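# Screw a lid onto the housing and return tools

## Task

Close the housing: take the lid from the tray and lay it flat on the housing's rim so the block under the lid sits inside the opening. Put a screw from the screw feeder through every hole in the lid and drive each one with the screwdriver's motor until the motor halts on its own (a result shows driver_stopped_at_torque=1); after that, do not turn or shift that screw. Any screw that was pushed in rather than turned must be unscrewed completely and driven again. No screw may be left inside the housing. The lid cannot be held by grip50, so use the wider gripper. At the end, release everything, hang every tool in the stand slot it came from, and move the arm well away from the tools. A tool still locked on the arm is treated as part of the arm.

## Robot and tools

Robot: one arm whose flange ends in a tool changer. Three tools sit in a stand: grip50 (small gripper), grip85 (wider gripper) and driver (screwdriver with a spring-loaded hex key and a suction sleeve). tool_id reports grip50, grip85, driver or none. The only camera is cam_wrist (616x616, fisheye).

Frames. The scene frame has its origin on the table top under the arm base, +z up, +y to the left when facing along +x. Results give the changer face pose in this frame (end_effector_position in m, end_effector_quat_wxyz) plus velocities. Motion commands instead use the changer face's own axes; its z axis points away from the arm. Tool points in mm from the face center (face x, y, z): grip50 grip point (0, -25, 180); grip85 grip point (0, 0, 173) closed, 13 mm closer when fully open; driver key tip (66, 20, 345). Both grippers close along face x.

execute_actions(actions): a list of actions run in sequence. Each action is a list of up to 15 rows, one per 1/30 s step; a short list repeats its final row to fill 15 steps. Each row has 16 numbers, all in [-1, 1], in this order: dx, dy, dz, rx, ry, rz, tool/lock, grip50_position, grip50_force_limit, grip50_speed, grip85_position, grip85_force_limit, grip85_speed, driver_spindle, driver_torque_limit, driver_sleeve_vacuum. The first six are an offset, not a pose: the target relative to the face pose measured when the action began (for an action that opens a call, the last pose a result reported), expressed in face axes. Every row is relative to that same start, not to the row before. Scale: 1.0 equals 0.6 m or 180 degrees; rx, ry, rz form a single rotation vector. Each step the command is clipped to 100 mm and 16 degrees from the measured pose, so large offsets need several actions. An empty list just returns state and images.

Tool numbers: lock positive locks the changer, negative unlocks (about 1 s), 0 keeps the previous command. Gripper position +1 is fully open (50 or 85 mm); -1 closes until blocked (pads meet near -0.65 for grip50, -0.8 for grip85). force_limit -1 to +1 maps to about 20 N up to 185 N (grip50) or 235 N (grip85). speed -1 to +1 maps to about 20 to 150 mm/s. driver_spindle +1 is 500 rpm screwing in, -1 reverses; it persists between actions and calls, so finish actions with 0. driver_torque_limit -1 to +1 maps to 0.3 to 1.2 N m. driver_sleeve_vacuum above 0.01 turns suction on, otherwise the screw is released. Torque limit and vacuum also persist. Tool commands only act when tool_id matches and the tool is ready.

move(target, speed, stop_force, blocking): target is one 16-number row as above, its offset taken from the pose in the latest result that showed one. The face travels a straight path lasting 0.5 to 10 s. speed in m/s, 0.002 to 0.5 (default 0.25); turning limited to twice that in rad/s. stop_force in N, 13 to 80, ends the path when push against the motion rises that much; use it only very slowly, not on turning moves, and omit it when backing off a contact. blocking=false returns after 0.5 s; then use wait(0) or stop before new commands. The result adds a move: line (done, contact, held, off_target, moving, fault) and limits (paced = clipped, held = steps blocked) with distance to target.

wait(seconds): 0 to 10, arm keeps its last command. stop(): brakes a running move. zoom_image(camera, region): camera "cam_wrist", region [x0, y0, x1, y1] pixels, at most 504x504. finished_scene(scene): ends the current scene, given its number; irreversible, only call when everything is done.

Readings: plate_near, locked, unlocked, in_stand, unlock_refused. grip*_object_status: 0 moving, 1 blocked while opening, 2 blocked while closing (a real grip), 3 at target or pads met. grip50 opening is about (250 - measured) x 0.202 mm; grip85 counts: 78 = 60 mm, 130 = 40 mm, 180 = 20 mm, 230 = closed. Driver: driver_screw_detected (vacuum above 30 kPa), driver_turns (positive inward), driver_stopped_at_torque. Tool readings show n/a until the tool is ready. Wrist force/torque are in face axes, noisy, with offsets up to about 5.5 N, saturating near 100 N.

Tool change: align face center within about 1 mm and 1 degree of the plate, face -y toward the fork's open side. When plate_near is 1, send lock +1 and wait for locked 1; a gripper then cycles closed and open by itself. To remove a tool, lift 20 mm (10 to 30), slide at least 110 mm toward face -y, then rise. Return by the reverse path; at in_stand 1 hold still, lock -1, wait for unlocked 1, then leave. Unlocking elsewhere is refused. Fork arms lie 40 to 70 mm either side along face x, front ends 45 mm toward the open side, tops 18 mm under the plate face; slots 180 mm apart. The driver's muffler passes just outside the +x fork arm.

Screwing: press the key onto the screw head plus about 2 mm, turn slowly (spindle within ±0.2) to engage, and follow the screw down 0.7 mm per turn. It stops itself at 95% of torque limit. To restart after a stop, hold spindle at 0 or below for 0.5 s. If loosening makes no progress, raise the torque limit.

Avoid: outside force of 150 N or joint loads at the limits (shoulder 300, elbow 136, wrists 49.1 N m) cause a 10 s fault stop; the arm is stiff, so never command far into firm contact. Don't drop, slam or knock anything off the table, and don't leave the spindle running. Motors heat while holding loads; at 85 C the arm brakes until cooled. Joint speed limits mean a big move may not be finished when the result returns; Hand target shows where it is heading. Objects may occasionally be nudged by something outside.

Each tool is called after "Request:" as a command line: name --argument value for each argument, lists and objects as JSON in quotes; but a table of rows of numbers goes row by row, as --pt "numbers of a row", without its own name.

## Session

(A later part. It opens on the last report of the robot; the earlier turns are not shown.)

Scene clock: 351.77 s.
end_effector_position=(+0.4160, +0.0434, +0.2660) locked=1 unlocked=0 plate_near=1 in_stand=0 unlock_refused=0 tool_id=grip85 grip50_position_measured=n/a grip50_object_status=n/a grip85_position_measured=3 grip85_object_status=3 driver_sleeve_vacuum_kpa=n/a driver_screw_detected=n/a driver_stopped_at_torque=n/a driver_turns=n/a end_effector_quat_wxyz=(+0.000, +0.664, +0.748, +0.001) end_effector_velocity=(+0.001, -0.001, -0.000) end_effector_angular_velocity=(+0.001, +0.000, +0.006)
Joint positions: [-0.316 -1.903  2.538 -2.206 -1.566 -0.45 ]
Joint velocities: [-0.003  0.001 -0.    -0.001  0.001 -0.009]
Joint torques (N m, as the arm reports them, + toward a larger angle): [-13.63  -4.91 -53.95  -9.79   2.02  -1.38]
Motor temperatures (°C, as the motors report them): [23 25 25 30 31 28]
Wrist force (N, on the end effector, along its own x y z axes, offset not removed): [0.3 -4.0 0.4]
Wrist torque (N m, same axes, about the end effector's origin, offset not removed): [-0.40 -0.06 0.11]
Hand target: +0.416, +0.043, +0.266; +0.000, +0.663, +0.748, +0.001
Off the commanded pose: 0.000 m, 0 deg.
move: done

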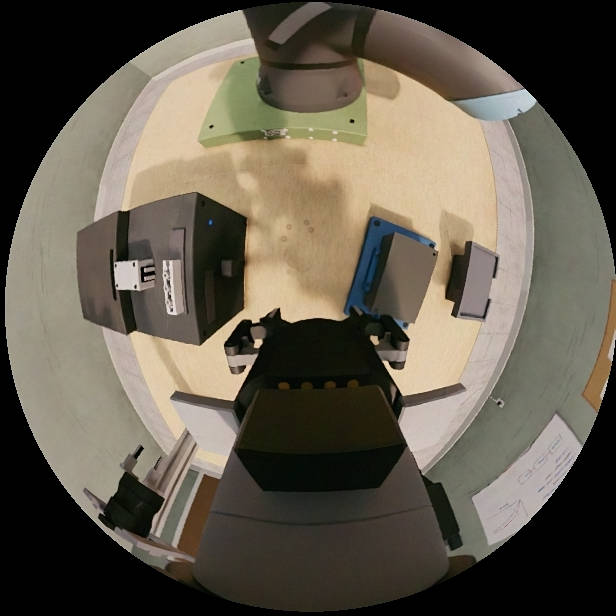

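Request:
move --target '[-0.1568,0.0693,-0.2733,0,0,0,0,0,0,0,1,-0.5,-0.5,0,0,0]'

Request:
move --target '[0,0.3,0,0,0,0,0,0,0,0,1,-0.5,-0.5,0,0,0]' --speed 0.1

Scene clock: 361.13 s.
end_effector_position=(+0.4682, -0.0452, +0.4298) locked=1 unlocked=0 plate_near=1 in_stand=0 unlock_refused=0 tool_id=grip85 grip50_position_measured=n/a grip50_object_status=n/a grip85_position_measured=3 grip85_object_status=3 driver_sleeve_vacuum_kpa=n/a driver_screw_detected=n/a driver_stopped_at_torque=n/a driver_turns=n/a end_effector_quat_wxyz=(+0.000, +0.664, +0.748, +0.001) end_effector_velocity=(+0.001, -0.001, +0.002) end_effector_angular_velocity=(+0.001, +0.000, -0.001)
Joint positions: [-0.466 -1.956  2.247 -1.861 -1.566 -0.6  ]
Joint velocities: [-0.002  0.001 -0.004  0.003  0.001 -0.001]
Joint torques (N m, as the arm reports them, + toward a larger angle): [-13.28  -8.76 -62.1   -4.12   1.84  -1.56]
Motor temperatures (°C, as the motors report them): [23 25 25 30 31 28]
Wrist force (N, on the end effector, along its own x y z axes, offset not removed): [0.6 0.2 -0.3]
Wrist torque (N m, same axes, about the end effector's origin, offset not removed): [-0.12 -0.09 0.08]
Hand target: +0.468, -0.045, +0.430; +0.000, +0.664, +0.748, +0.001
Off the commanded pose: 0.000 m, 0 deg.
move: done

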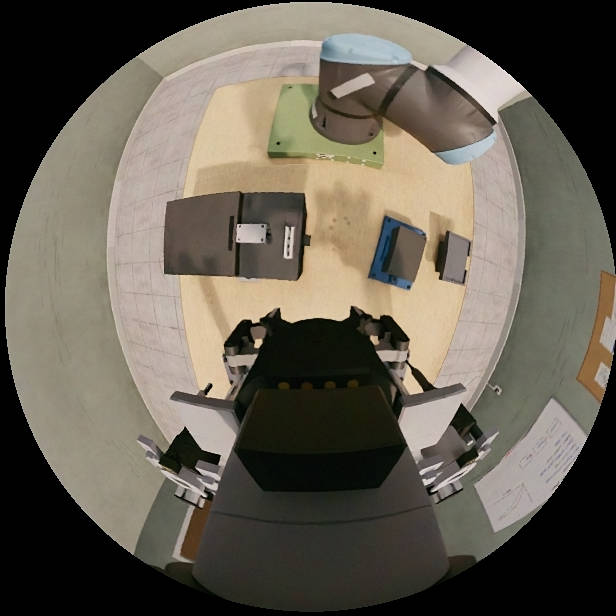

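Scene clock: 363.40 s.
end_effector_position=(+0.6467, -0.0234, +0.4302) locked=1 unlocked=0 plate_near=1 in_stand=0 unlock_refused=0 tool_id=grip85 grip50_position_measured=n/a grip50_object_status=n/a grip85_position_measured=3 grip85_object_status=3 driver_sleeve_vacuum_kpa=n/a driver_screw_detected=n/a driver_stopped_at_torque=n/a driver_turns=n/a end_effector_quat_wxyz=(+0.000, +0.664, +0.748, +0.001) end_effector_velocity=(+0.002, +0.000, +0.000) end_effector_angular_velocity=(+0.000, -0.000, +0.000)
Joint positions: [-0.298 -1.618  1.991 -1.943 -1.566 -0.432]
Joint velocities: [ 0.001  0.004 -0.004  0.     0.     0.001]
Joint torques (N m, as the arm reports them, + toward a larger angle): [ 17.52 -42.29 -61.95  -9.46  -2.36   1.75]
Motor temperatures (°C, as the motors report them): [23 25 25 30 31 28]
Wrist force (N, on the end effector, along its own x y z axes, offset not removed): [-1.6 -2.2 1.7]
Wrist torque (N m, same axes, about the end effector's origin, offset not removed): [-0.21 -0.07 0.14]
Hand target: +0.647, -0.023, +0.430; +0.000, +0.664, +0.748, +0.001
Off the commanded pose: 0.000 m, 0 deg.
move: done

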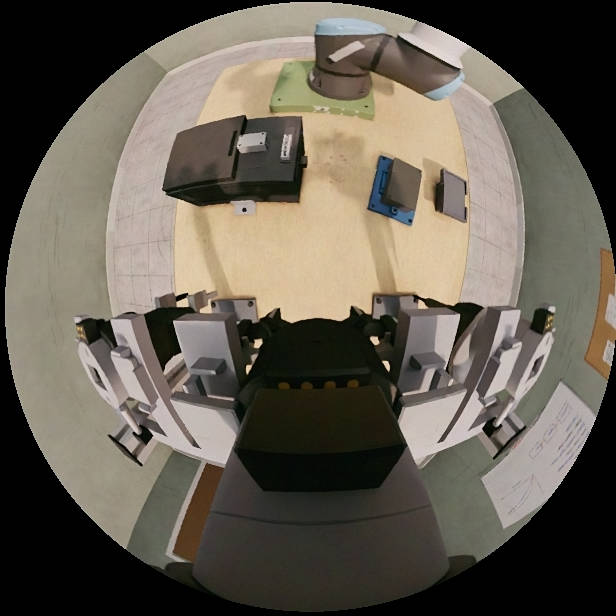

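Request:
move --target '[0,0,0.04,0,0,0,0,0,0,0,1,-0.5,-0.5,0,0,0]' --speed 0.006 --stop_force 20

Request:
execute_actions --actions '[[[0,0,0,0,0,0,-1,0,0,0,1,0,0,0,0,0]],[[0,0,0,0,0,0,-1,0,0,0,1,0,0,0,0,0]],[[0,0,0,0,0,0,-1,0,0,0,1,0,0,0,0,0]]]'

Scene clock: 372.37 s.
end_effector_position=(+0.6468, -0.0234, +0.4102) locked=1 unlocked=0 plate_near=1 in_stand=1 unlock_refused=0 tool_id=grip85 grip50_position_measured=n/a grip50_object_status=n/a grip85_position_measured=3 grip85_object_status=3 driver_sleeve_vacuum_kpa=n/a driver_screw_detected=n/a driver_stopped_at_torque=n/a driver_turns=n/a end_effector_quat_wxyz=(+0.000, +0.664, +0.748, +0.001) end_effector_velocity=(-0.000, +0.000, +0.001) end_effector_angular_velocity=(+0.001, +0.003, +0.001)
Joint positions: [-0.297 -1.604  2.015 -1.982 -1.566 -0.432]
Joint velocities: [ 0.    -0.    -0.002  0.005  0.    -0.   ]
Joint torques (N m, as the arm reports them, + toward a larger angle): [ 15.87 -48.71 -40.2    1.34   1.48   0.98]
Motor temperatures (°C, as the motors report them): [23 25 25 30 31 28]
Wrist force (N, on the end effector, along its own x y z axes, offset not removed): [-2.7 4.5 -34.4]
Wrist torque (N m, same axes, about the end effector's origin, offset not removed): [0.28 -1.96 -0.30]
Hand target: +0.647, -0.023, +0.410; +0.000, +0.664, +0.748, +0.001
Off the commanded pose: 0.004 m, 0 deg.
move: contact

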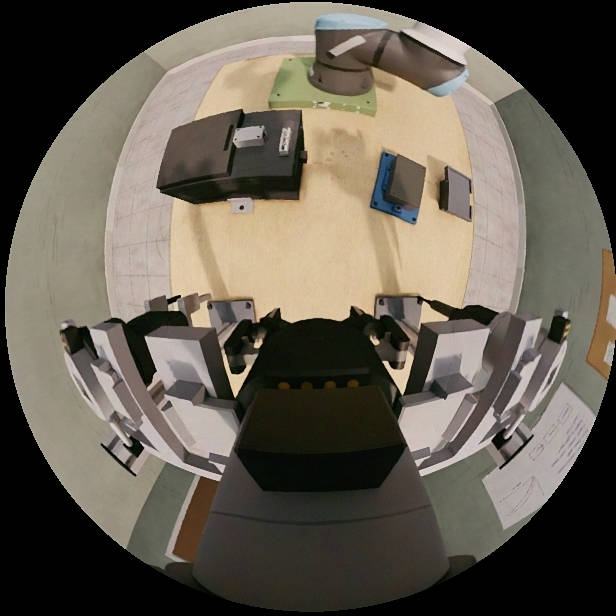

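Scene clock: 373.87 s.
end_effector_position=(+0.6468, -0.0234, +0.4102) locked=0 unlocked=1 plate_near=1 in_stand=1 unlock_refused=0 tool_id=none grip50_position_measured=n/a grip50_object_status=n/a grip85_position_measured=n/a grip85_object_status=n/a driver_sleeve_vacuum_kpa=n/a driver_screw_detected=n/a driver_stopped_at_torque=n/a driver_turns=n/a end_effector_quat_wxyz=(+0.000, +0.664, +0.748, +0.001) end_effector_velocity=(+0.000, +0.000, +0.000) end_effector_angular_velocity=(+0.001, -0.000, +0.001)
Joint positions: [-0.297 -1.604  2.015 -1.982 -1.566 -0.432]
Joint velocities: [ 0.    -0.    -0.001  0.     0.001 -0.   ]
Joint torques (N m, as the arm reports them, + toward a larger angle): [ 20.2  -32.26 -34.63  -4.94   1.37   1.2 ]
Motor temperatures (°C, as the motors report them): [23 25 25 30 31 28]
Wrist force (N, on the end effector, along its own x y z axes, offset not removed): [-2.6 -8.1 -20.7]
Wrist torque (N m, same axes, about the end effector's origin, offset not removed): [-0.11 -0.16 0.13]
Hand target: +0.647, -0.023, +0.410; +0.000, +0.664, +0.748, +0.001
Off the commanded pose: 0.000 m, 0 deg.

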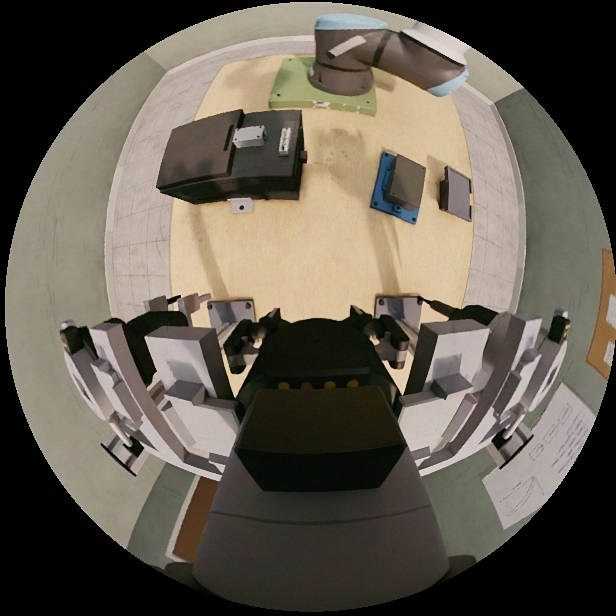

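Request:
move --target '[0,0,-0.025,0,0,0,0,0,0,0,0,0,0,0,0,0]' --speed 0.03

Request:
move --target '[0.3006,0.0025,0,0.0007,-0.0005,0.002,0,0,0,0,0,0,0,0,0,0]' --speed 0.15

Request:
move --target '[0,0,0.04,0,0,0,0,0,0,0,0,0,0,0,0,0]' --speed 0.004 --stop_force 25

Scene clock: 382.50 s.
end_effector_position=(+0.6468, -0.0234, +0.4250) locked=0 unlocked=1 plate_near=0 in_stand=0 unlock_refused=0 tool_id=none grip50_position_measured=n/a grip50_object_status=n/a grip85_position_measured=n/a grip85_object_status=n/a driver_sleeve_vacuum_kpa=n/a driver_screw_detected=n/a driver_stopped_at_torque=n/a driver_turns=n/a end_effector_quat_wxyz=(+0.000, +0.664, +0.748, +0.001) end_effector_velocity=(+0.000, -0.000, +0.002) end_effector_angular_velocity=(-0.000, +0.000, +0.000)
Joint positions: [-0.297 -1.614  1.997 -1.954 -1.566 -0.432]
Joint velocities: [-0.    -0.001 -0.002  0.004 -0.001 -0.001]
Joint torques (N m, as the arm reports them, + toward a larger angle): [ -4.75 -60.31 -52.2   -2.86   1.58  -1.33]
Motor temperatures (°C, as the motors report them): [23 25 25 30 31 28]
Wrist force (N, on the end effector, along its own x y z axes, offset not removed): [-2.7 -3.7 -0.3]
Wrist torque (N m, same axes, about the end effector's origin, offset not removed): [-0.35 -0.03 0.19]
Hand target: +0.647, -0.023, +0.425; +0.000, +0.664, +0.748, +0.001
Off the commanded pose: 0.000 m, 0 deg.
move: done

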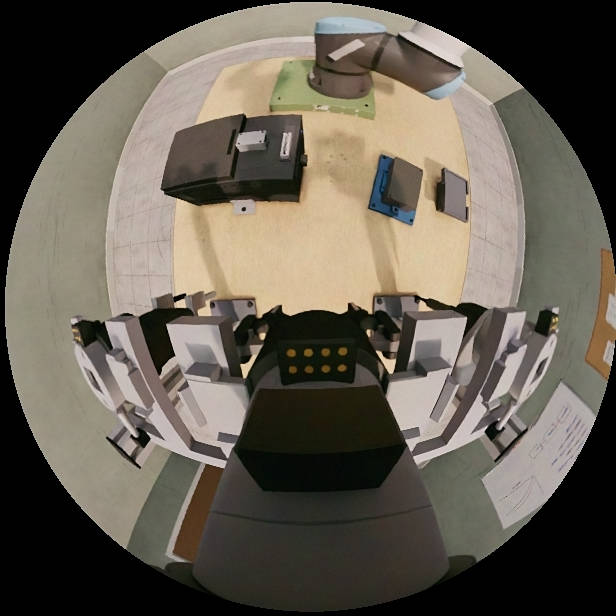

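Scene clock: 384.20 s.
end_effector_position=(+0.6264, +0.1557, +0.4252) locked=0 unlocked=1 plate_near=0 in_stand=0 unlock_refused=0 tool_id=none grip50_position_measured=n/a grip50_object_status=n/a grip85_position_measured=n/a grip85_object_status=n/a driver_sleeve_vacuum_kpa=n/a driver_screw_detected=n/a driver_stopped_at_torque=n/a driver_turns=n/a end_effector_quat_wxyz=(+0.000, +0.666, +0.746, -0.000) end_effector_velocity=(-0.000, +0.002, -0.000) end_effector_angular_velocity=(-0.000, +0.001, -0.001)
Joint positions: [-0.018 -1.618  1.999 -1.951 -1.568 -0.146]
Joint velocities: [ 0.003  0.001  0.     0.    -0.     0.003]
Joint torques (N m, as the arm reports them, + toward a larger angle): [ 19.11 -34.22 -51.41  -2.41  -2.19   1.84]
Motor temperatures (°C, as the motors report them): [23 25 25 30 31 28]
Wrist force (N, on the end effector, along its own x y z axes, offset not removed): [-0.7 -1.9 -1.7]
Wrist torque (N m, same axes, about the end effector's origin, offset not removed): [-0.33 -0.05 0.18]
Hand target: +0.626, +0.156, +0.425; +0.000, +0.666, +0.746, -0.000
Off the commanded pose: 0.000 m, 0 deg.
move: done

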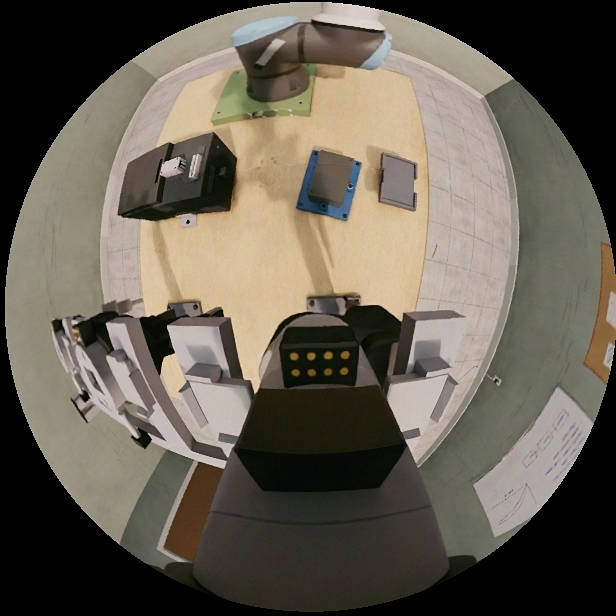

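Scene clock: 388.40 s.
end_effector_position=(+0.6265, +0.1557, +0.4100) locked=0 unlocked=1 plate_near=1 in_stand=1 unlock_refused=0 tool_id=none grip50_position_measured=n/a grip50_object_status=n/a grip85_position_measured=n/a grip85_object_status=n/a driver_sleeve_vacuum_kpa=n/a driver_screw_detected=n/a driver_stopped_at_torque=n/a driver_turns=n/a end_effector_quat_wxyz=(+0.000, +0.666, +0.746, -0.000) end_effector_velocity=(+0.000, +0.000, +0.001) end_effector_angular_velocity=(-0.001, +0.001, +0.001)
Joint positions: [-0.018 -1.607  2.018 -1.981 -1.568 -0.146]
Joint velocities: [ 0.    -0.    -0.002  0.003 -0.001 -0.001]
Joint torques (N m, as the arm reports them, + toward a larger angle): [ -9.44 -34.26 -33.17   0.83  -0.82   1.53]
Motor temperatures (°C, as the motors report them): [23 25 25 30 31 28]
Wrist force (N, on the end effector, along its own x y z axes, offset not removed): [0.9 -11.0 -41.1]
Wrist torque (N m, same axes, about the end effector's origin, offset not removed): [0.21 0.78 0.19]
Hand target: +0.626, +0.156, +0.410; +0.000, +0.666, +0.746, -0.000
Off the commanded pose: 0.009 m, 0 deg.
move: contact

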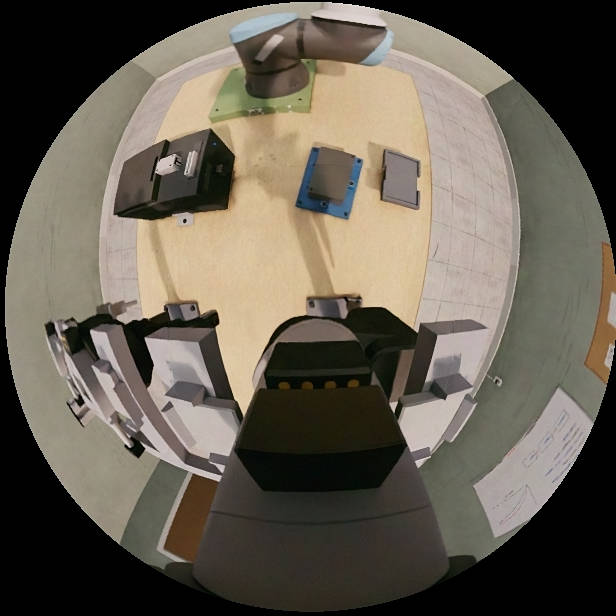

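Request:
execute_actions --actions '[[[0,0,-0.0003,0,0,0,1,0,0,0,0,0,0,0,0,0]],[[0,0,0,0,0,0,1,0,0,0,0,0,0,0,0,0]],[[0,0,0,0,0,0,1,0,0,0,0,0,0,0,0,0]]]'

Request:
move --target '[0,0,-0.033,0,0,0,0,0,0,0,0,0,0,0,0,0]' --speed 0.04

Request:
move --target '[0,-0.217,0,0,0,0,0,0,0,0,0,0,0,0,0,0]' --speed 0.1

Request:
move --target '[0,-0.1,-0.17,0,0,0,0,0,0,0,0,0,0,0,0,0]'

Request:
move --target '[-0.477,-0.13,0,0,0,0,0,0,0,0,0,0,0,0,0,0]'

Request:
zoom_image --camera "cam_wrist" --region '[280,230,400,330]'

Scene clock: 402.00 s.
end_effector_position=(+0.6265, +0.1557, +0.4103) locked=1 unlocked=0 plate_near=1 in_stand=1 unlock_refused=0 tool_id=driver grip50_position_measured=n/a grip50_object_status=n/a grip85_position_measured=n/a grip85_object_status=n/a driver_sleeve_vacuum_kpa=n/a driver_screw_detected=n/a driver_stopped_at_torque=n/a driver_turns=n/a end_effector_quat_wxyz=(+0.001, +0.666, +0.746, +0.000) end_effector_velocity=(+0.000, -0.000, +0.000) end_effector_angular_velocity=(+0.001, -0.000, -0.001)
Joint positions: [-0.018 -1.608  2.018 -1.981 -1.568 -0.146]
Joint velocities: [-0.    -0.    -0.     0.     0.001  0.   ]
Joint torques (N m, as the arm reports them, + toward a larger angle): [-11.12 -52.43 -41.66  -5.9   -0.02   1.38]
Motor temperatures (°C, as the motors report them): [23 25 25 30 31 28]
Wrist force (N, on the end effector, along its own x y z axes, offset not removed): [0.2 1.3 -34.6]
Wrist torque (N m, same axes, about the end effector's origin, offset not removed): [0.02 2.05 0.38]
Hand target: +0.627, +0.156, +0.410; +0.001, +0.666, +0.746, +0.000
Off the commanded pose: 0.000 m, 0 deg.

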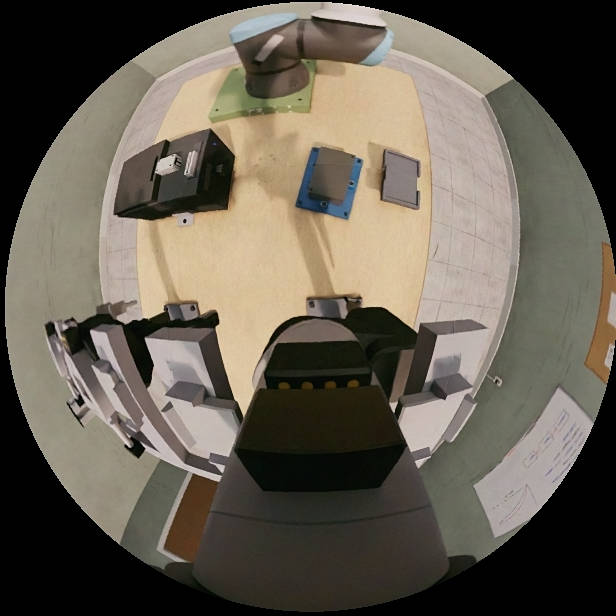

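Scene clock: 402.87 s.
end_effector_position=(+0.6265, +0.1557, +0.4299) locked=1 unlocked=0 plate_near=1 in_stand=0 unlock_refused=0 tool_id=driver grip50_position_measured=n/a grip50_object_status=n/a grip85_position_measured=n/a grip85_object_status=n/a driver_sleeve_vacuum_kpa=0 driver_screw_detected=0 driver_stopped_at_torque=0 driver_turns=0.00 end_effector_quat_wxyz=(+0.001, +0.666, +0.746, +0.000) end_effector_velocity=(+0.000, -0.000, +0.002) end_effector_angular_velocity=(+0.001, -0.000, +0.000)
Joint positions: [-0.018 -1.621  1.993 -1.943 -1.568 -0.146]
Joint velocities: [-0.001 -0.001 -0.002  0.003  0.001 -0.001]
Joint torques (N m, as the arm reports them, + toward a larger angle): [-14.51 -74.33 -68.4   -5.6    0.14  -1.62]
Motor temperatures (°C, as the motors report them): [23 25 25 30 31 28]
Wrist force (N, on the end effector, along its own x y z axes, offset not removed): [0.4 -2.2 -0.5]
Wrist torque (N m, same axes, about the end effector's origin, offset not removed): [-0.29 -0.14 0.09]
Hand target: +0.627, +0.156, +0.430; +0.001, +0.666, +0.746, +0.000
Off the commanded pose: 0.000 m, 0 deg.
move: done

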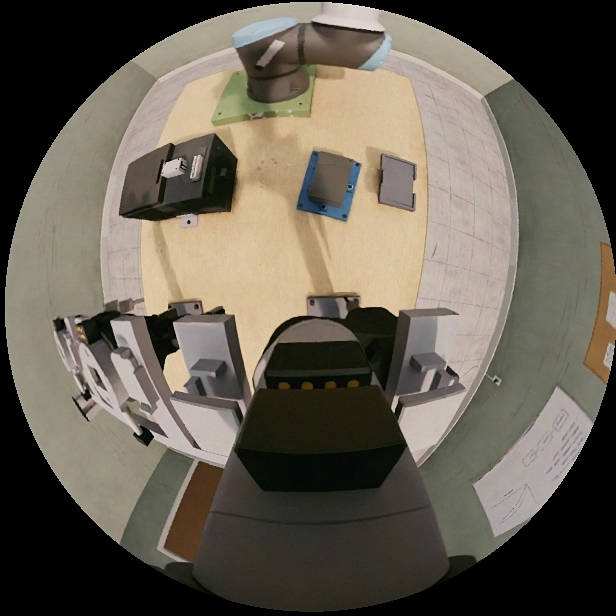

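Scene clock: 404.63 s.
end_effector_position=(+0.4974, +0.1408, +0.4298) locked=1 unlocked=0 plate_near=1 in_stand=0 unlock_refused=0 tool_id=driver grip50_position_measured=n/a grip50_object_status=n/a grip85_position_measured=n/a grip85_object_status=n/a driver_sleeve_vacuum_kpa=0 driver_screw_detected=0 driver_stopped_at_torque=0 driver_turns=0.00 end_effector_quat_wxyz=(+0.001, +0.666, +0.746, +0.000) end_effector_velocity=(-0.002, -0.000, -0.000) end_effector_angular_velocity=(-0.000, +0.001, +0.001)
Joint positions: [-0.057 -1.86   2.186 -1.897 -1.568 -0.185]
Joint velocities: [-0.001 -0.004  0.003  0.002 -0.    -0.001]
Joint torques (N m, as the arm reports them, + toward a larger angle): [-14.35 -49.8  -54.24  -5.73   0.8   -1.6 ]
Motor temperatures (°C, as the motors report them): [23 25 25 30 31 28]
Wrist force (N, on the end effector, along its own x y z axes, offset not removed): [-1.4 -2.4 -0.7]
Wrist torque (N m, same axes, about the end effector's origin, offset not removed): [-0.29 -0.03 0.01]
Hand target: +0.497, +0.141, +0.430; +0.001, +0.666, +0.746, +0.000
Off the commanded pose: 0.000 m, 0 deg.
move: done

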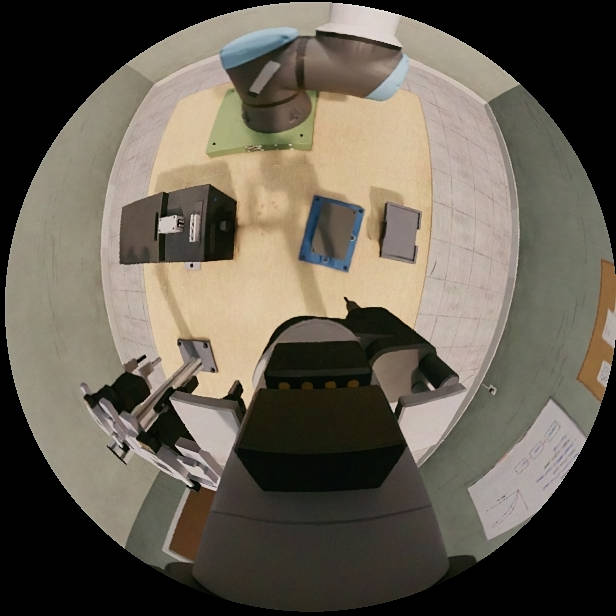

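Scene clock: 405.70 s.
end_effector_position=(+0.4378, +0.1340, +0.5316) locked=1 unlocked=0 plate_near=1 in_stand=0 unlock_refused=0 tool_id=driver grip50_position_measured=n/a grip50_object_status=n/a grip85_position_measured=n/a grip85_object_status=n/a driver_sleeve_vacuum_kpa=0 driver_screw_detected=0 driver_stopped_at_torque=0 driver_turns=0.00 end_effector_quat_wxyz=(+0.001, +0.666, +0.746, +0.000) end_effector_velocity=(-0.001, -0.000, +0.002) end_effector_angular_velocity=(+0.001, -0.000, +0.001)
Joint positions: [-0.084 -2.021  2.101 -1.651 -1.568 -0.212]
Joint velocities: [-0.001 -0.002 -0.002  0.004  0.001 -0.002]
Joint torques (N m, as the arm reports them, + toward a larger angle): [-14.84 -34.55 -71.64  -5.44   2.6   -1.45]
Motor temperatures (°C, as the motors report them): [23 25 25 30 31 28]
Wrist force (N, on the end effector, along its own x y z axes, offset not removed): [-1.7 -5.9 0.0]
Wrist torque (N m, same axes, about the end effector's origin, offset not removed): [-0.44 -0.05 0.15]
Hand target: +0.438, +0.134, +0.532; +0.001, +0.666, +0.746, +0.000
Off the commanded pose: 0.000 m, 0 deg.
move: done

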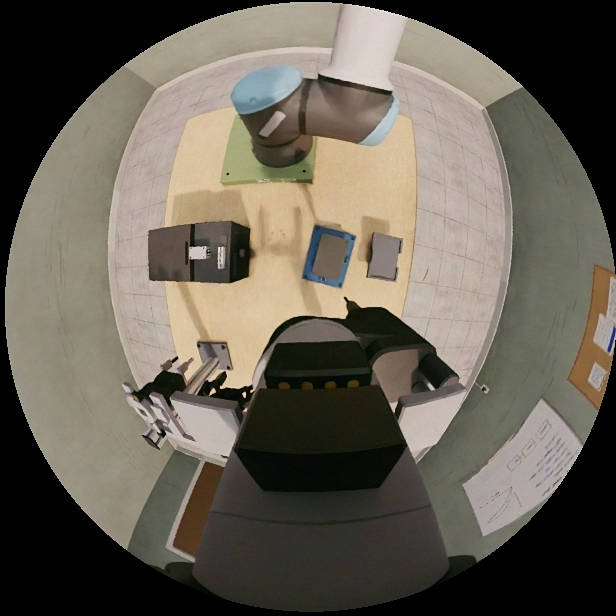

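Scene clock: 407.50 s.
end_effector_position=(+0.3930, -0.1593, +0.5317) locked=1 unlocked=0 plate_near=1 in_stand=0 unlock_refused=0 tool_id=driver grip50_position_measured=n/a grip50_object_status=n/a grip85_position_measured=n/a grip85_object_status=n/a driver_sleeve_vacuum_kpa=0 driver_screw_detected=0 driver_stopped_at_torque=0 driver_turns=0.00 end_effector_quat_wxyz=(+0.000, +0.666, +0.746, +0.000) end_effector_velocity=(-0.000, -0.001, -0.000) end_effector_angular_velocity=(+0.000, +0.001, +0.001)
Joint positions: [-0.797 -2.088  2.136 -1.617 -1.568 -0.925]
Joint velocities: [-0.002  0.001 -0.    -0.    -0.    -0.004]
Joint torques (N m, as the arm reports them, + toward a larger angle): [-17.47  -4.37 -71.06 -10.73   2.63  -1.  ]
Motor temperatures (°C, as the motors report them): [23 25 25 30 31 28]
Wrist force (N, on the end effector, along its own x y z axes, offset not removed): [-0.2 -0.9 -1.0]
Wrist torque (N m, same axes, about the end effector's origin, offset not removed): [-0.26 -0.13 0.10]
Hand target: +0.393, -0.160, +0.532; +0.000, +0.666, +0.746, +0.000
Off the commanded pose: 0.000 m, 0 deg.
move: done

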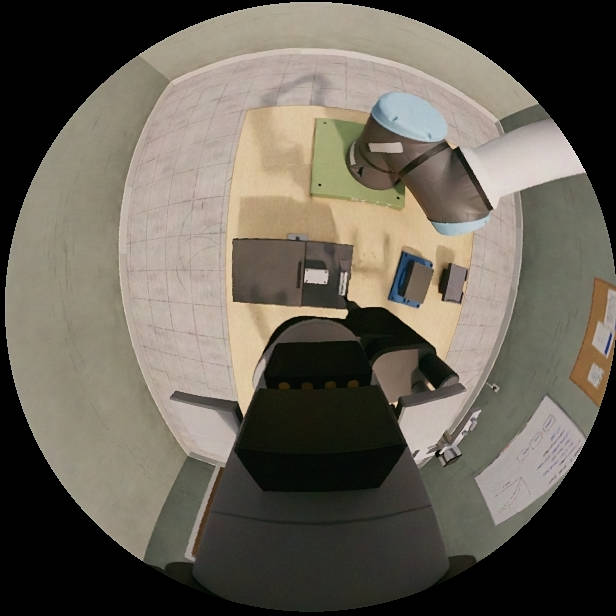

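Region (280, 230, 400, 330) of cam_wrist's 616x616 image, scaled by 4.200, with more detail than that image has.

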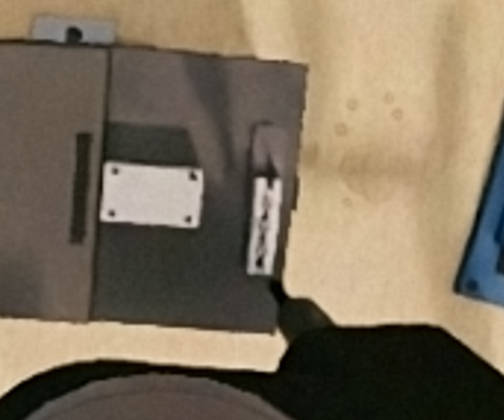

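Request:
move --target '[0,-0.02,0.025,0,0,0,0,0,0,0,0,0,0,0,0,0]' --speed 0.02 --stop_force 13

Request:
zoom_image --camera "cam_wrist" --region '[320,260,370,310]'

Scene clock: 415.87 s.
end_effector_position=(+0.3812, -0.1607, +0.5169) locked=1 unlocked=0 plate_near=1 in_stand=0 unlock_refused=0 tool_id=driver grip50_position_measured=n/a grip50_object_status=n/a grip85_position_measured=n/a grip85_object_status=n/a driver_sleeve_vacuum_kpa=0 driver_screw_detected=0 driver_stopped_at_torque=0 driver_turns=0.00 end_effector_quat_wxyz=(+0.000, +0.666, +0.746, +0.000) end_effector_velocity=(-0.001, +0.000, -0.001) end_effector_angular_velocity=(+0.001, -0.000, +0.001)
Joint positions: [-0.822 -2.108  2.171 -1.631 -1.568 -0.95 ]
Joint velocities: [-0.002 -0.002  0.003 -0.001  0.001 -0.003]
Joint torques (N m, as the arm reports them, + toward a larger angle): [-15.17 -30.02 -54.89 -10.31  -1.49  -1.65]
Motor temperatures (°C, as the motors report them): [23 25 25 30 31 28]
Wrist force (N, on the end effector, along its own x y z axes, offset not removed): [-1.2 -0.8 0.8]
Wrist torque (N m, same axes, about the end effector's origin, offset not removed): [-0.06 -0.03 0.06]
Hand target: +0.381, -0.161, +0.517; +0.000, +0.666, +0.746, +0.000
Off the commanded pose: 0.000 m, 0 deg.
move: done

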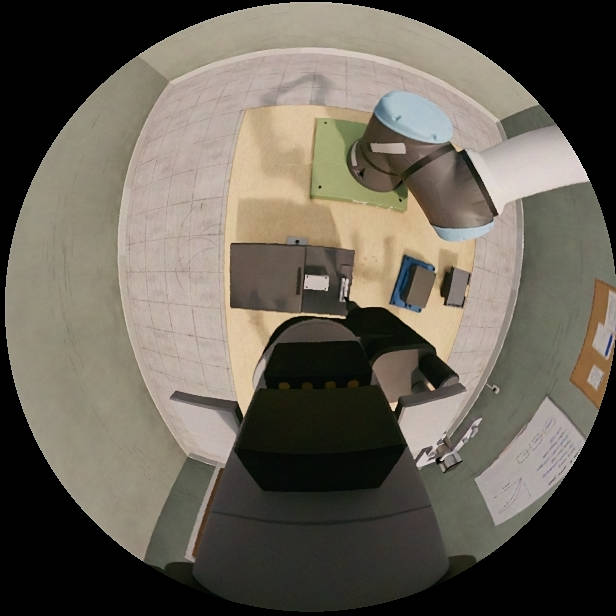

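Region (320, 260, 370, 310) of cam_wrist's 616x616 image, scaled by 10.080, with more detail than that image has.

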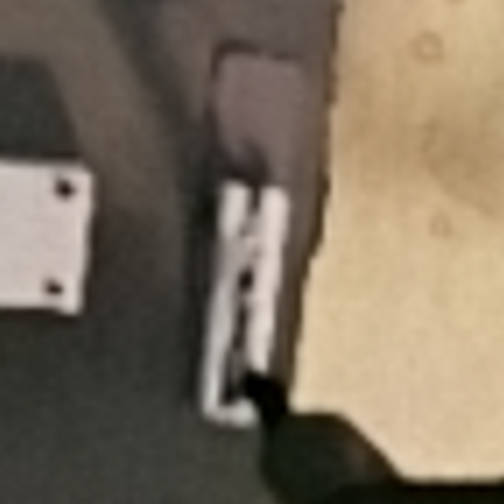

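Request:
move --target '[0,0,0.08,0,0,0,0,0,0,0,0,0,0,0,0,0]' --speed 0.006 --stop_force 13

Request:
zoom_image --camera "cam_wrist" --region '[320,260,370,310]'

Scene clock: 425.40 s.
end_effector_position=(+0.3812, -0.1607, +0.4997) locked=1 unlocked=0 plate_near=1 in_stand=0 unlock_refused=0 tool_id=driver grip50_position_measured=n/a grip50_object_status=n/a grip85_position_measured=n/a grip85_object_status=n/a driver_sleeve_vacuum_kpa=0 driver_screw_detected=0 driver_stopped_at_torque=0 driver_turns=0.00 end_effector_quat_wxyz=(+0.001, +0.666, +0.746, +0.000) end_effector_velocity=(-0.000, -0.000, +0.002) end_effector_angular_velocity=(-0.000, +0.000, -0.000)
Joint positions: [-0.822 -2.106  2.2   -1.663 -1.568 -0.95 ]
Joint velocities: [-0.    -0.    -0.004  0.004 -0.     0.   ]
Joint torques (N m, as the arm reports them, + toward a larger angle): [ 17.39  -8.64 -59.13  -3.71  -1.02   1.48]
Motor temperatures (°C, as the motors report them): [23 25 25 30 31 28]
Wrist force (N, on the end effector, along its own x y z axes, offset not removed): [0.2 0.6 -18.5]
Wrist torque (N m, same axes, about the end effector's origin, offset not removed): [-0.48 1.48 0.04]
Hand target: +0.381, -0.161, +0.500; +0.000, +0.666, +0.746, +0.000
Off the commanded pose: 0.031 m, 0 deg.
move: contact

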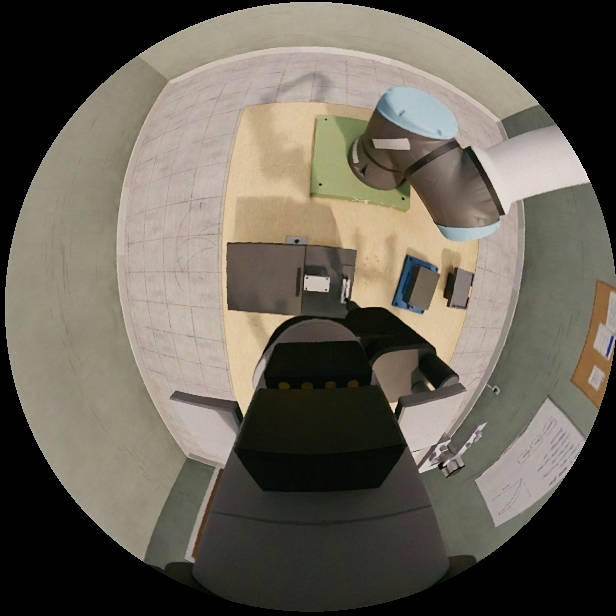

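Region (320, 260, 370, 310) of cam_wrist's 616x616 image, scaled by 10.080, with more detail than that image has.

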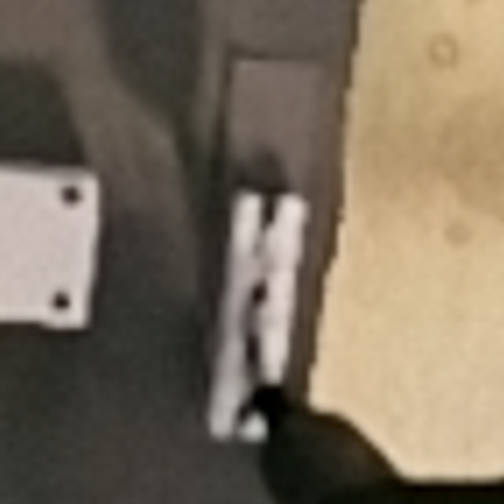

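Request:
move --target '[0,0,-0.01,0,0,0,0,0,0,0,0,0,0,0,0,0]' --speed 0.02

Request:
move --target '[0.04,0,0,0,0,0,0,0,0,0,0,0,0,0,0,0]' --speed 0.04

Request:
zoom_image --camera "cam_wrist" --region '[320,272,360,312]'

Scene clock: 434.53 s.
end_effector_position=(+0.3812, -0.1607, +0.5055) locked=1 unlocked=0 plate_near=1 in_stand=0 unlock_refused=0 tool_id=driver grip50_position_measured=n/a grip50_object_status=n/a grip85_position_measured=n/a grip85_object_status=n/a driver_sleeve_vacuum_kpa=0 driver_screw_detected=0 driver_stopped_at_torque=0 driver_turns=0.00 end_effector_quat_wxyz=(+0.001, +0.666, +0.746, +0.000) end_effector_velocity=(+0.000, -0.000, +0.002) end_effector_angular_velocity=(-0.000, -0.000, +0.001)
Joint positions: [-0.822 -2.107  2.19  -1.652 -1.568 -0.95 ]
Joint velocities: [ 0.    -0.    -0.003  0.003  0.    -0.001]
Joint torques (N m, as the arm reports them, + toward a larger angle): [  4.79 -22.01 -66.88  -4.87  -1.38  -1.08]
Motor temperatures (°C, as the motors report them): [23 25 25 30 31 28]
Wrist force (N, on the end effector, along its own x y z axes, offset not removed): [-2.8 0.4 -5.4]
Wrist torque (N m, same axes, about the end effector's origin, offset not removed): [-0.27 0.82 0.19]
Hand target: +0.381, -0.161, +0.506; +0.001, +0.666, +0.746, +0.000
Off the commanded pose: 0.000 m, 0 deg.
move: done

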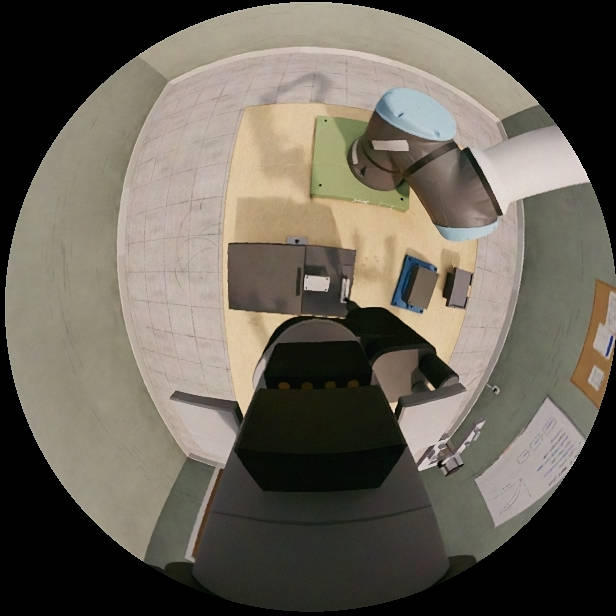

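Scene clock: 435.50 s.
end_effector_position=(+0.3785, -0.1370, +0.5055) locked=1 unlocked=0 plate_near=1 in_stand=0 unlock_refused=0 tool_id=driver grip50_position_measured=n/a grip50_object_status=n/a grip85_position_measured=n/a grip85_object_status=n/a driver_sleeve_vacuum_kpa=0 driver_screw_detected=0 driver_stopped_at_torque=0 driver_turns=0.00 end_effector_quat_wxyz=(+0.001, +0.666, +0.746, +0.000) end_effector_velocity=(-0.000, +0.001, +0.000) end_effector_angular_velocity=(-0.000, +0.000, -0.001)
Joint positions: [-0.784 -2.132  2.201 -1.638 -1.568 -0.912]
Joint velocities: [ 0.003 -0.001  0.     0.001 -0.     0.003]
Joint torques (N m, as the arm reports them, + toward a larger angle): [ 19.33 -20.69 -55.55  -4.89   3.     1.46]
Motor temperatures (°C, as the motors report them): [23 25 25 30 31 28]
Wrist force (N, on the end effector, along its own x y z axes, offset not removed): [1.1 -2.6 1.0]
Wrist torque (N m, same axes, about the end effector's origin, offset not removed): [-0.37 -0.15 0.11]
Hand target: +0.378, -0.137, +0.506; +0.001, +0.666, +0.746, +0.000
Off the commanded pose: 0.000 m, 0 deg.
move: done

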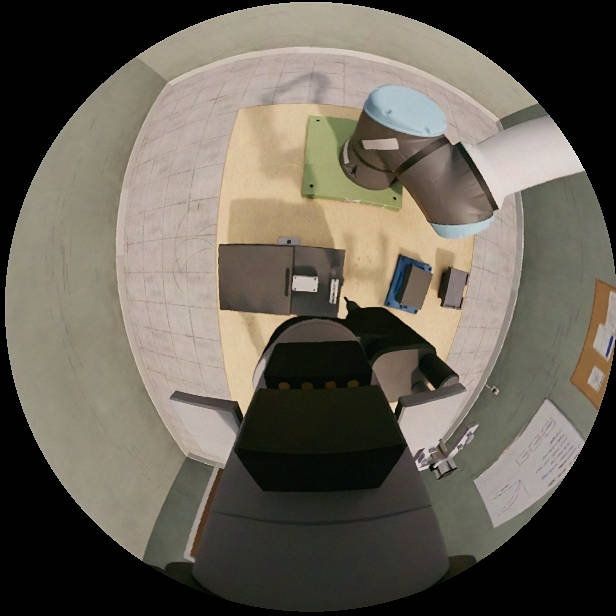

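Region (320, 272, 360, 312) of cam_wrist's 616x616 image, scaled by 12.600, with more detail than that image has.

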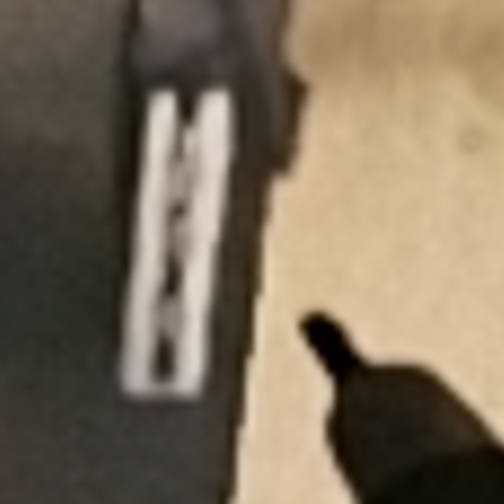

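Request:
move --target '[0,0,-0.012,0,0,0,0,0,0,0,0,0,0,0,0,0]' --speed 0.03

Request:
move --target '[-0.0432,-0.004,0,0,0,0,0,0,0,0,0,0,0,0,0,1]' --speed 0.03

Request:
zoom_image --camera "cam_wrist" --region '[320,272,360,312]'

Request:
move --target '[0,0,0.014,0,0,0,0,0,0,0,0,0,0,0,0,1]' --speed 0.005 --stop_force 13

Request:
zoom_image --camera "cam_wrist" --region '[320,272,360,312]'

Scene clock: 453.53 s.
end_effector_position=(+0.3785, -0.1370, +0.5125) locked=1 unlocked=0 plate_near=1 in_stand=0 unlock_refused=0 tool_id=driver grip50_position_measured=n/a grip50_object_status=n/a grip85_position_measured=n/a grip85_object_status=n/a driver_sleeve_vacuum_kpa=0 driver_screw_detected=0 driver_stopped_at_torque=0 driver_turns=0.00 end_effector_quat_wxyz=(+0.001, +0.666, +0.746, +0.000) end_effector_velocity=(-0.000, -0.000, +0.002) end_effector_angular_velocity=(-0.001, +0.000, -0.001)
Joint positions: [-0.784 -2.133  2.189 -1.625 -1.568 -0.912]
Joint velocities: [-0.001 -0.    -0.004  0.004 -0.     0.   ]
Joint torques (N m, as the arm reports them, + toward a larger angle): [-12.65 -23.64 -72.7   -5.1    2.01  -1.53]
Motor temperatures (°C, as the motors report them): [23 25 25 30 31 28]
Wrist force (N, on the end effector, along its own x y z axes, offset not removed): [-2.0 0.2 -0.6]
Wrist torque (N m, same axes, about the end effector's origin, offset not removed): [-0.14 0.01 0.21]
Hand target: +0.378, -0.137, +0.513; +0.001, +0.666, +0.746, +0.000
Off the commanded pose: 0.000 m, 0 deg.
move: done

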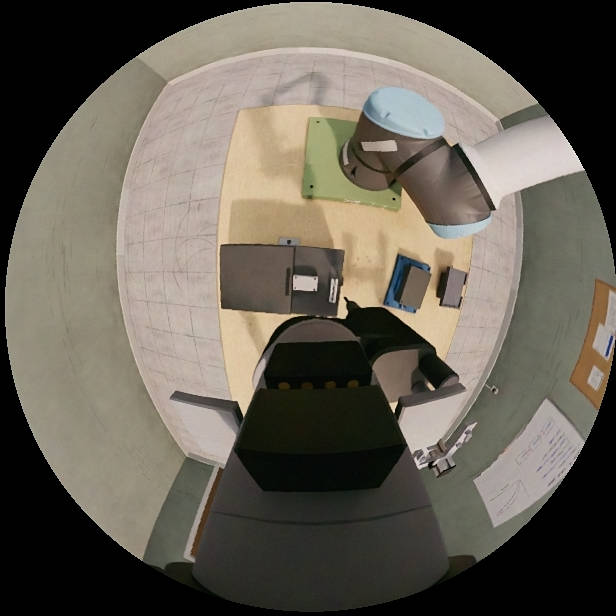

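Scene clock: 454.73 s.
end_effector_position=(+0.3791, -0.1628, +0.5125) locked=1 unlocked=0 plate_near=1 in_stand=0 unlock_refused=0 tool_id=driver grip50_position_measured=n/a grip50_object_status=n/a grip85_position_measured=n/a grip85_object_status=n/a driver_sleeve_vacuum_kpa=14 driver_screw_detected=0 driver_stopped_at_torque=0 driver_turns=0.00 end_effector_quat_wxyz=(+0.001, +0.666, +0.746, +0.000) end_effector_velocity=(-0.000, -0.002, -0.000) end_effector_angular_velocity=(-0.000, +0.000, -0.000)
Joint positions: [-0.83  -2.11   2.18  -1.638 -1.568 -0.958]
Joint velocities: [-0.003  0.002 -0.    -0.001 -0.001 -0.003]
Joint torques (N m, as the arm reports them, + toward a larger angle): [-20.61  -2.34 -69.18 -10.54  -1.14  -1.48]
Motor temperatures (°C, as the motors report them): [23 25 25 30 31 28]
Wrist force (N, on the end effector, along its own x y z axes, offset not removed): [-1.8 -0.5 0.8]
Wrist torque (N m, same axes, about the end effector's origin, offset not removed): [-0.32 0.01 0.20]
Hand target: +0.379, -0.163, +0.513; +0.001, +0.666, +0.746, +0.000
Off the commanded pose: 0.000 m, 0 deg.
move: done

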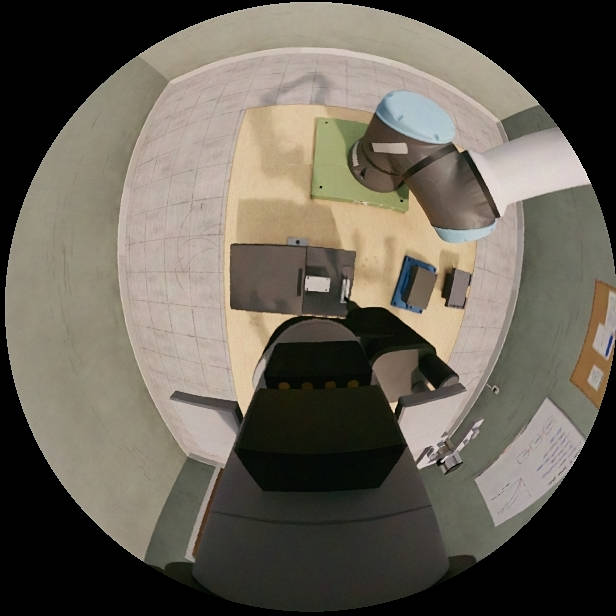

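Region (320, 272, 360, 312) of cam_wrist's 616x616 image, scaled by 12.600, with more detail than that image has.

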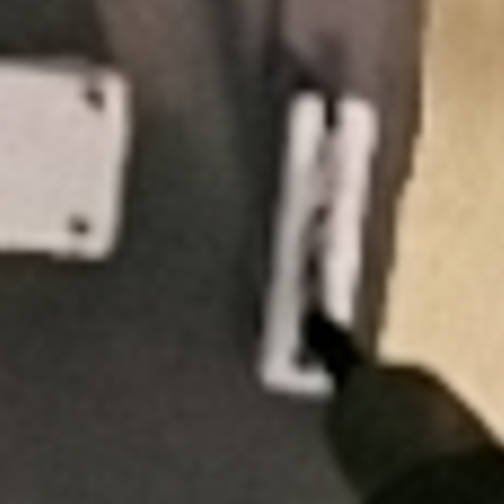

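Scene clock: 456.63 s.
end_effector_position=(+0.3791, -0.1628, +0.5042) locked=1 unlocked=0 plate_near=1 in_stand=0 unlock_refused=0 tool_id=driver grip50_position_measured=n/a grip50_object_status=n/a grip85_position_measured=n/a grip85_object_status=n/a driver_sleeve_vacuum_kpa=14 driver_screw_detected=0 driver_stopped_at_torque=0 driver_turns=0.00 end_effector_quat_wxyz=(+0.001, +0.666, +0.746, +0.000) end_effector_velocity=(+0.000, +0.000, -0.001) end_effector_angular_velocity=(+0.000, -0.000, +0.000)
Joint positions: [-0.83  -2.109  2.194 -1.653 -1.568 -0.958]
Joint velocities: [-0.     0.     0.001 -0.001  0.001 -0.   ]
Joint torques (N m, as the arm reports them, + toward a larger angle): [ 17.78   1.68 -51.99 -10.45  -0.82   2.22]
Motor temperatures (°C, as the motors report them): [23 25 25 30 31 28]
Wrist force (N, on the end effector, along its own x y z axes, offset not removed): [0.7 -3.0 -9.0]
Wrist torque (N m, same axes, about the end effector's origin, offset not removed): [-0.41 0.35 0.06]
Hand target: +0.379, -0.163, +0.504; +0.001, +0.666, +0.746, +0.000
Off the commanded pose: 0.000 m, 0 deg.
move: done

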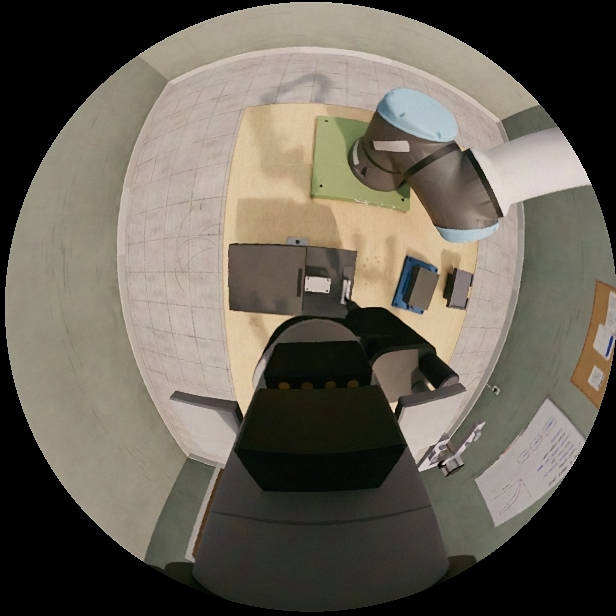

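Region (320, 272, 360, 312) of cam_wrist's 616x616 image, scaled by 12.600, with more detail than that image has.

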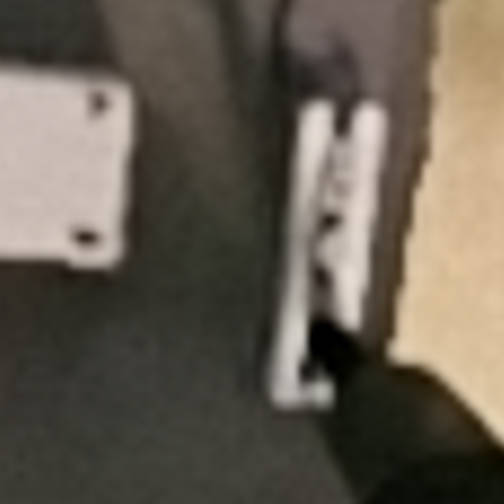

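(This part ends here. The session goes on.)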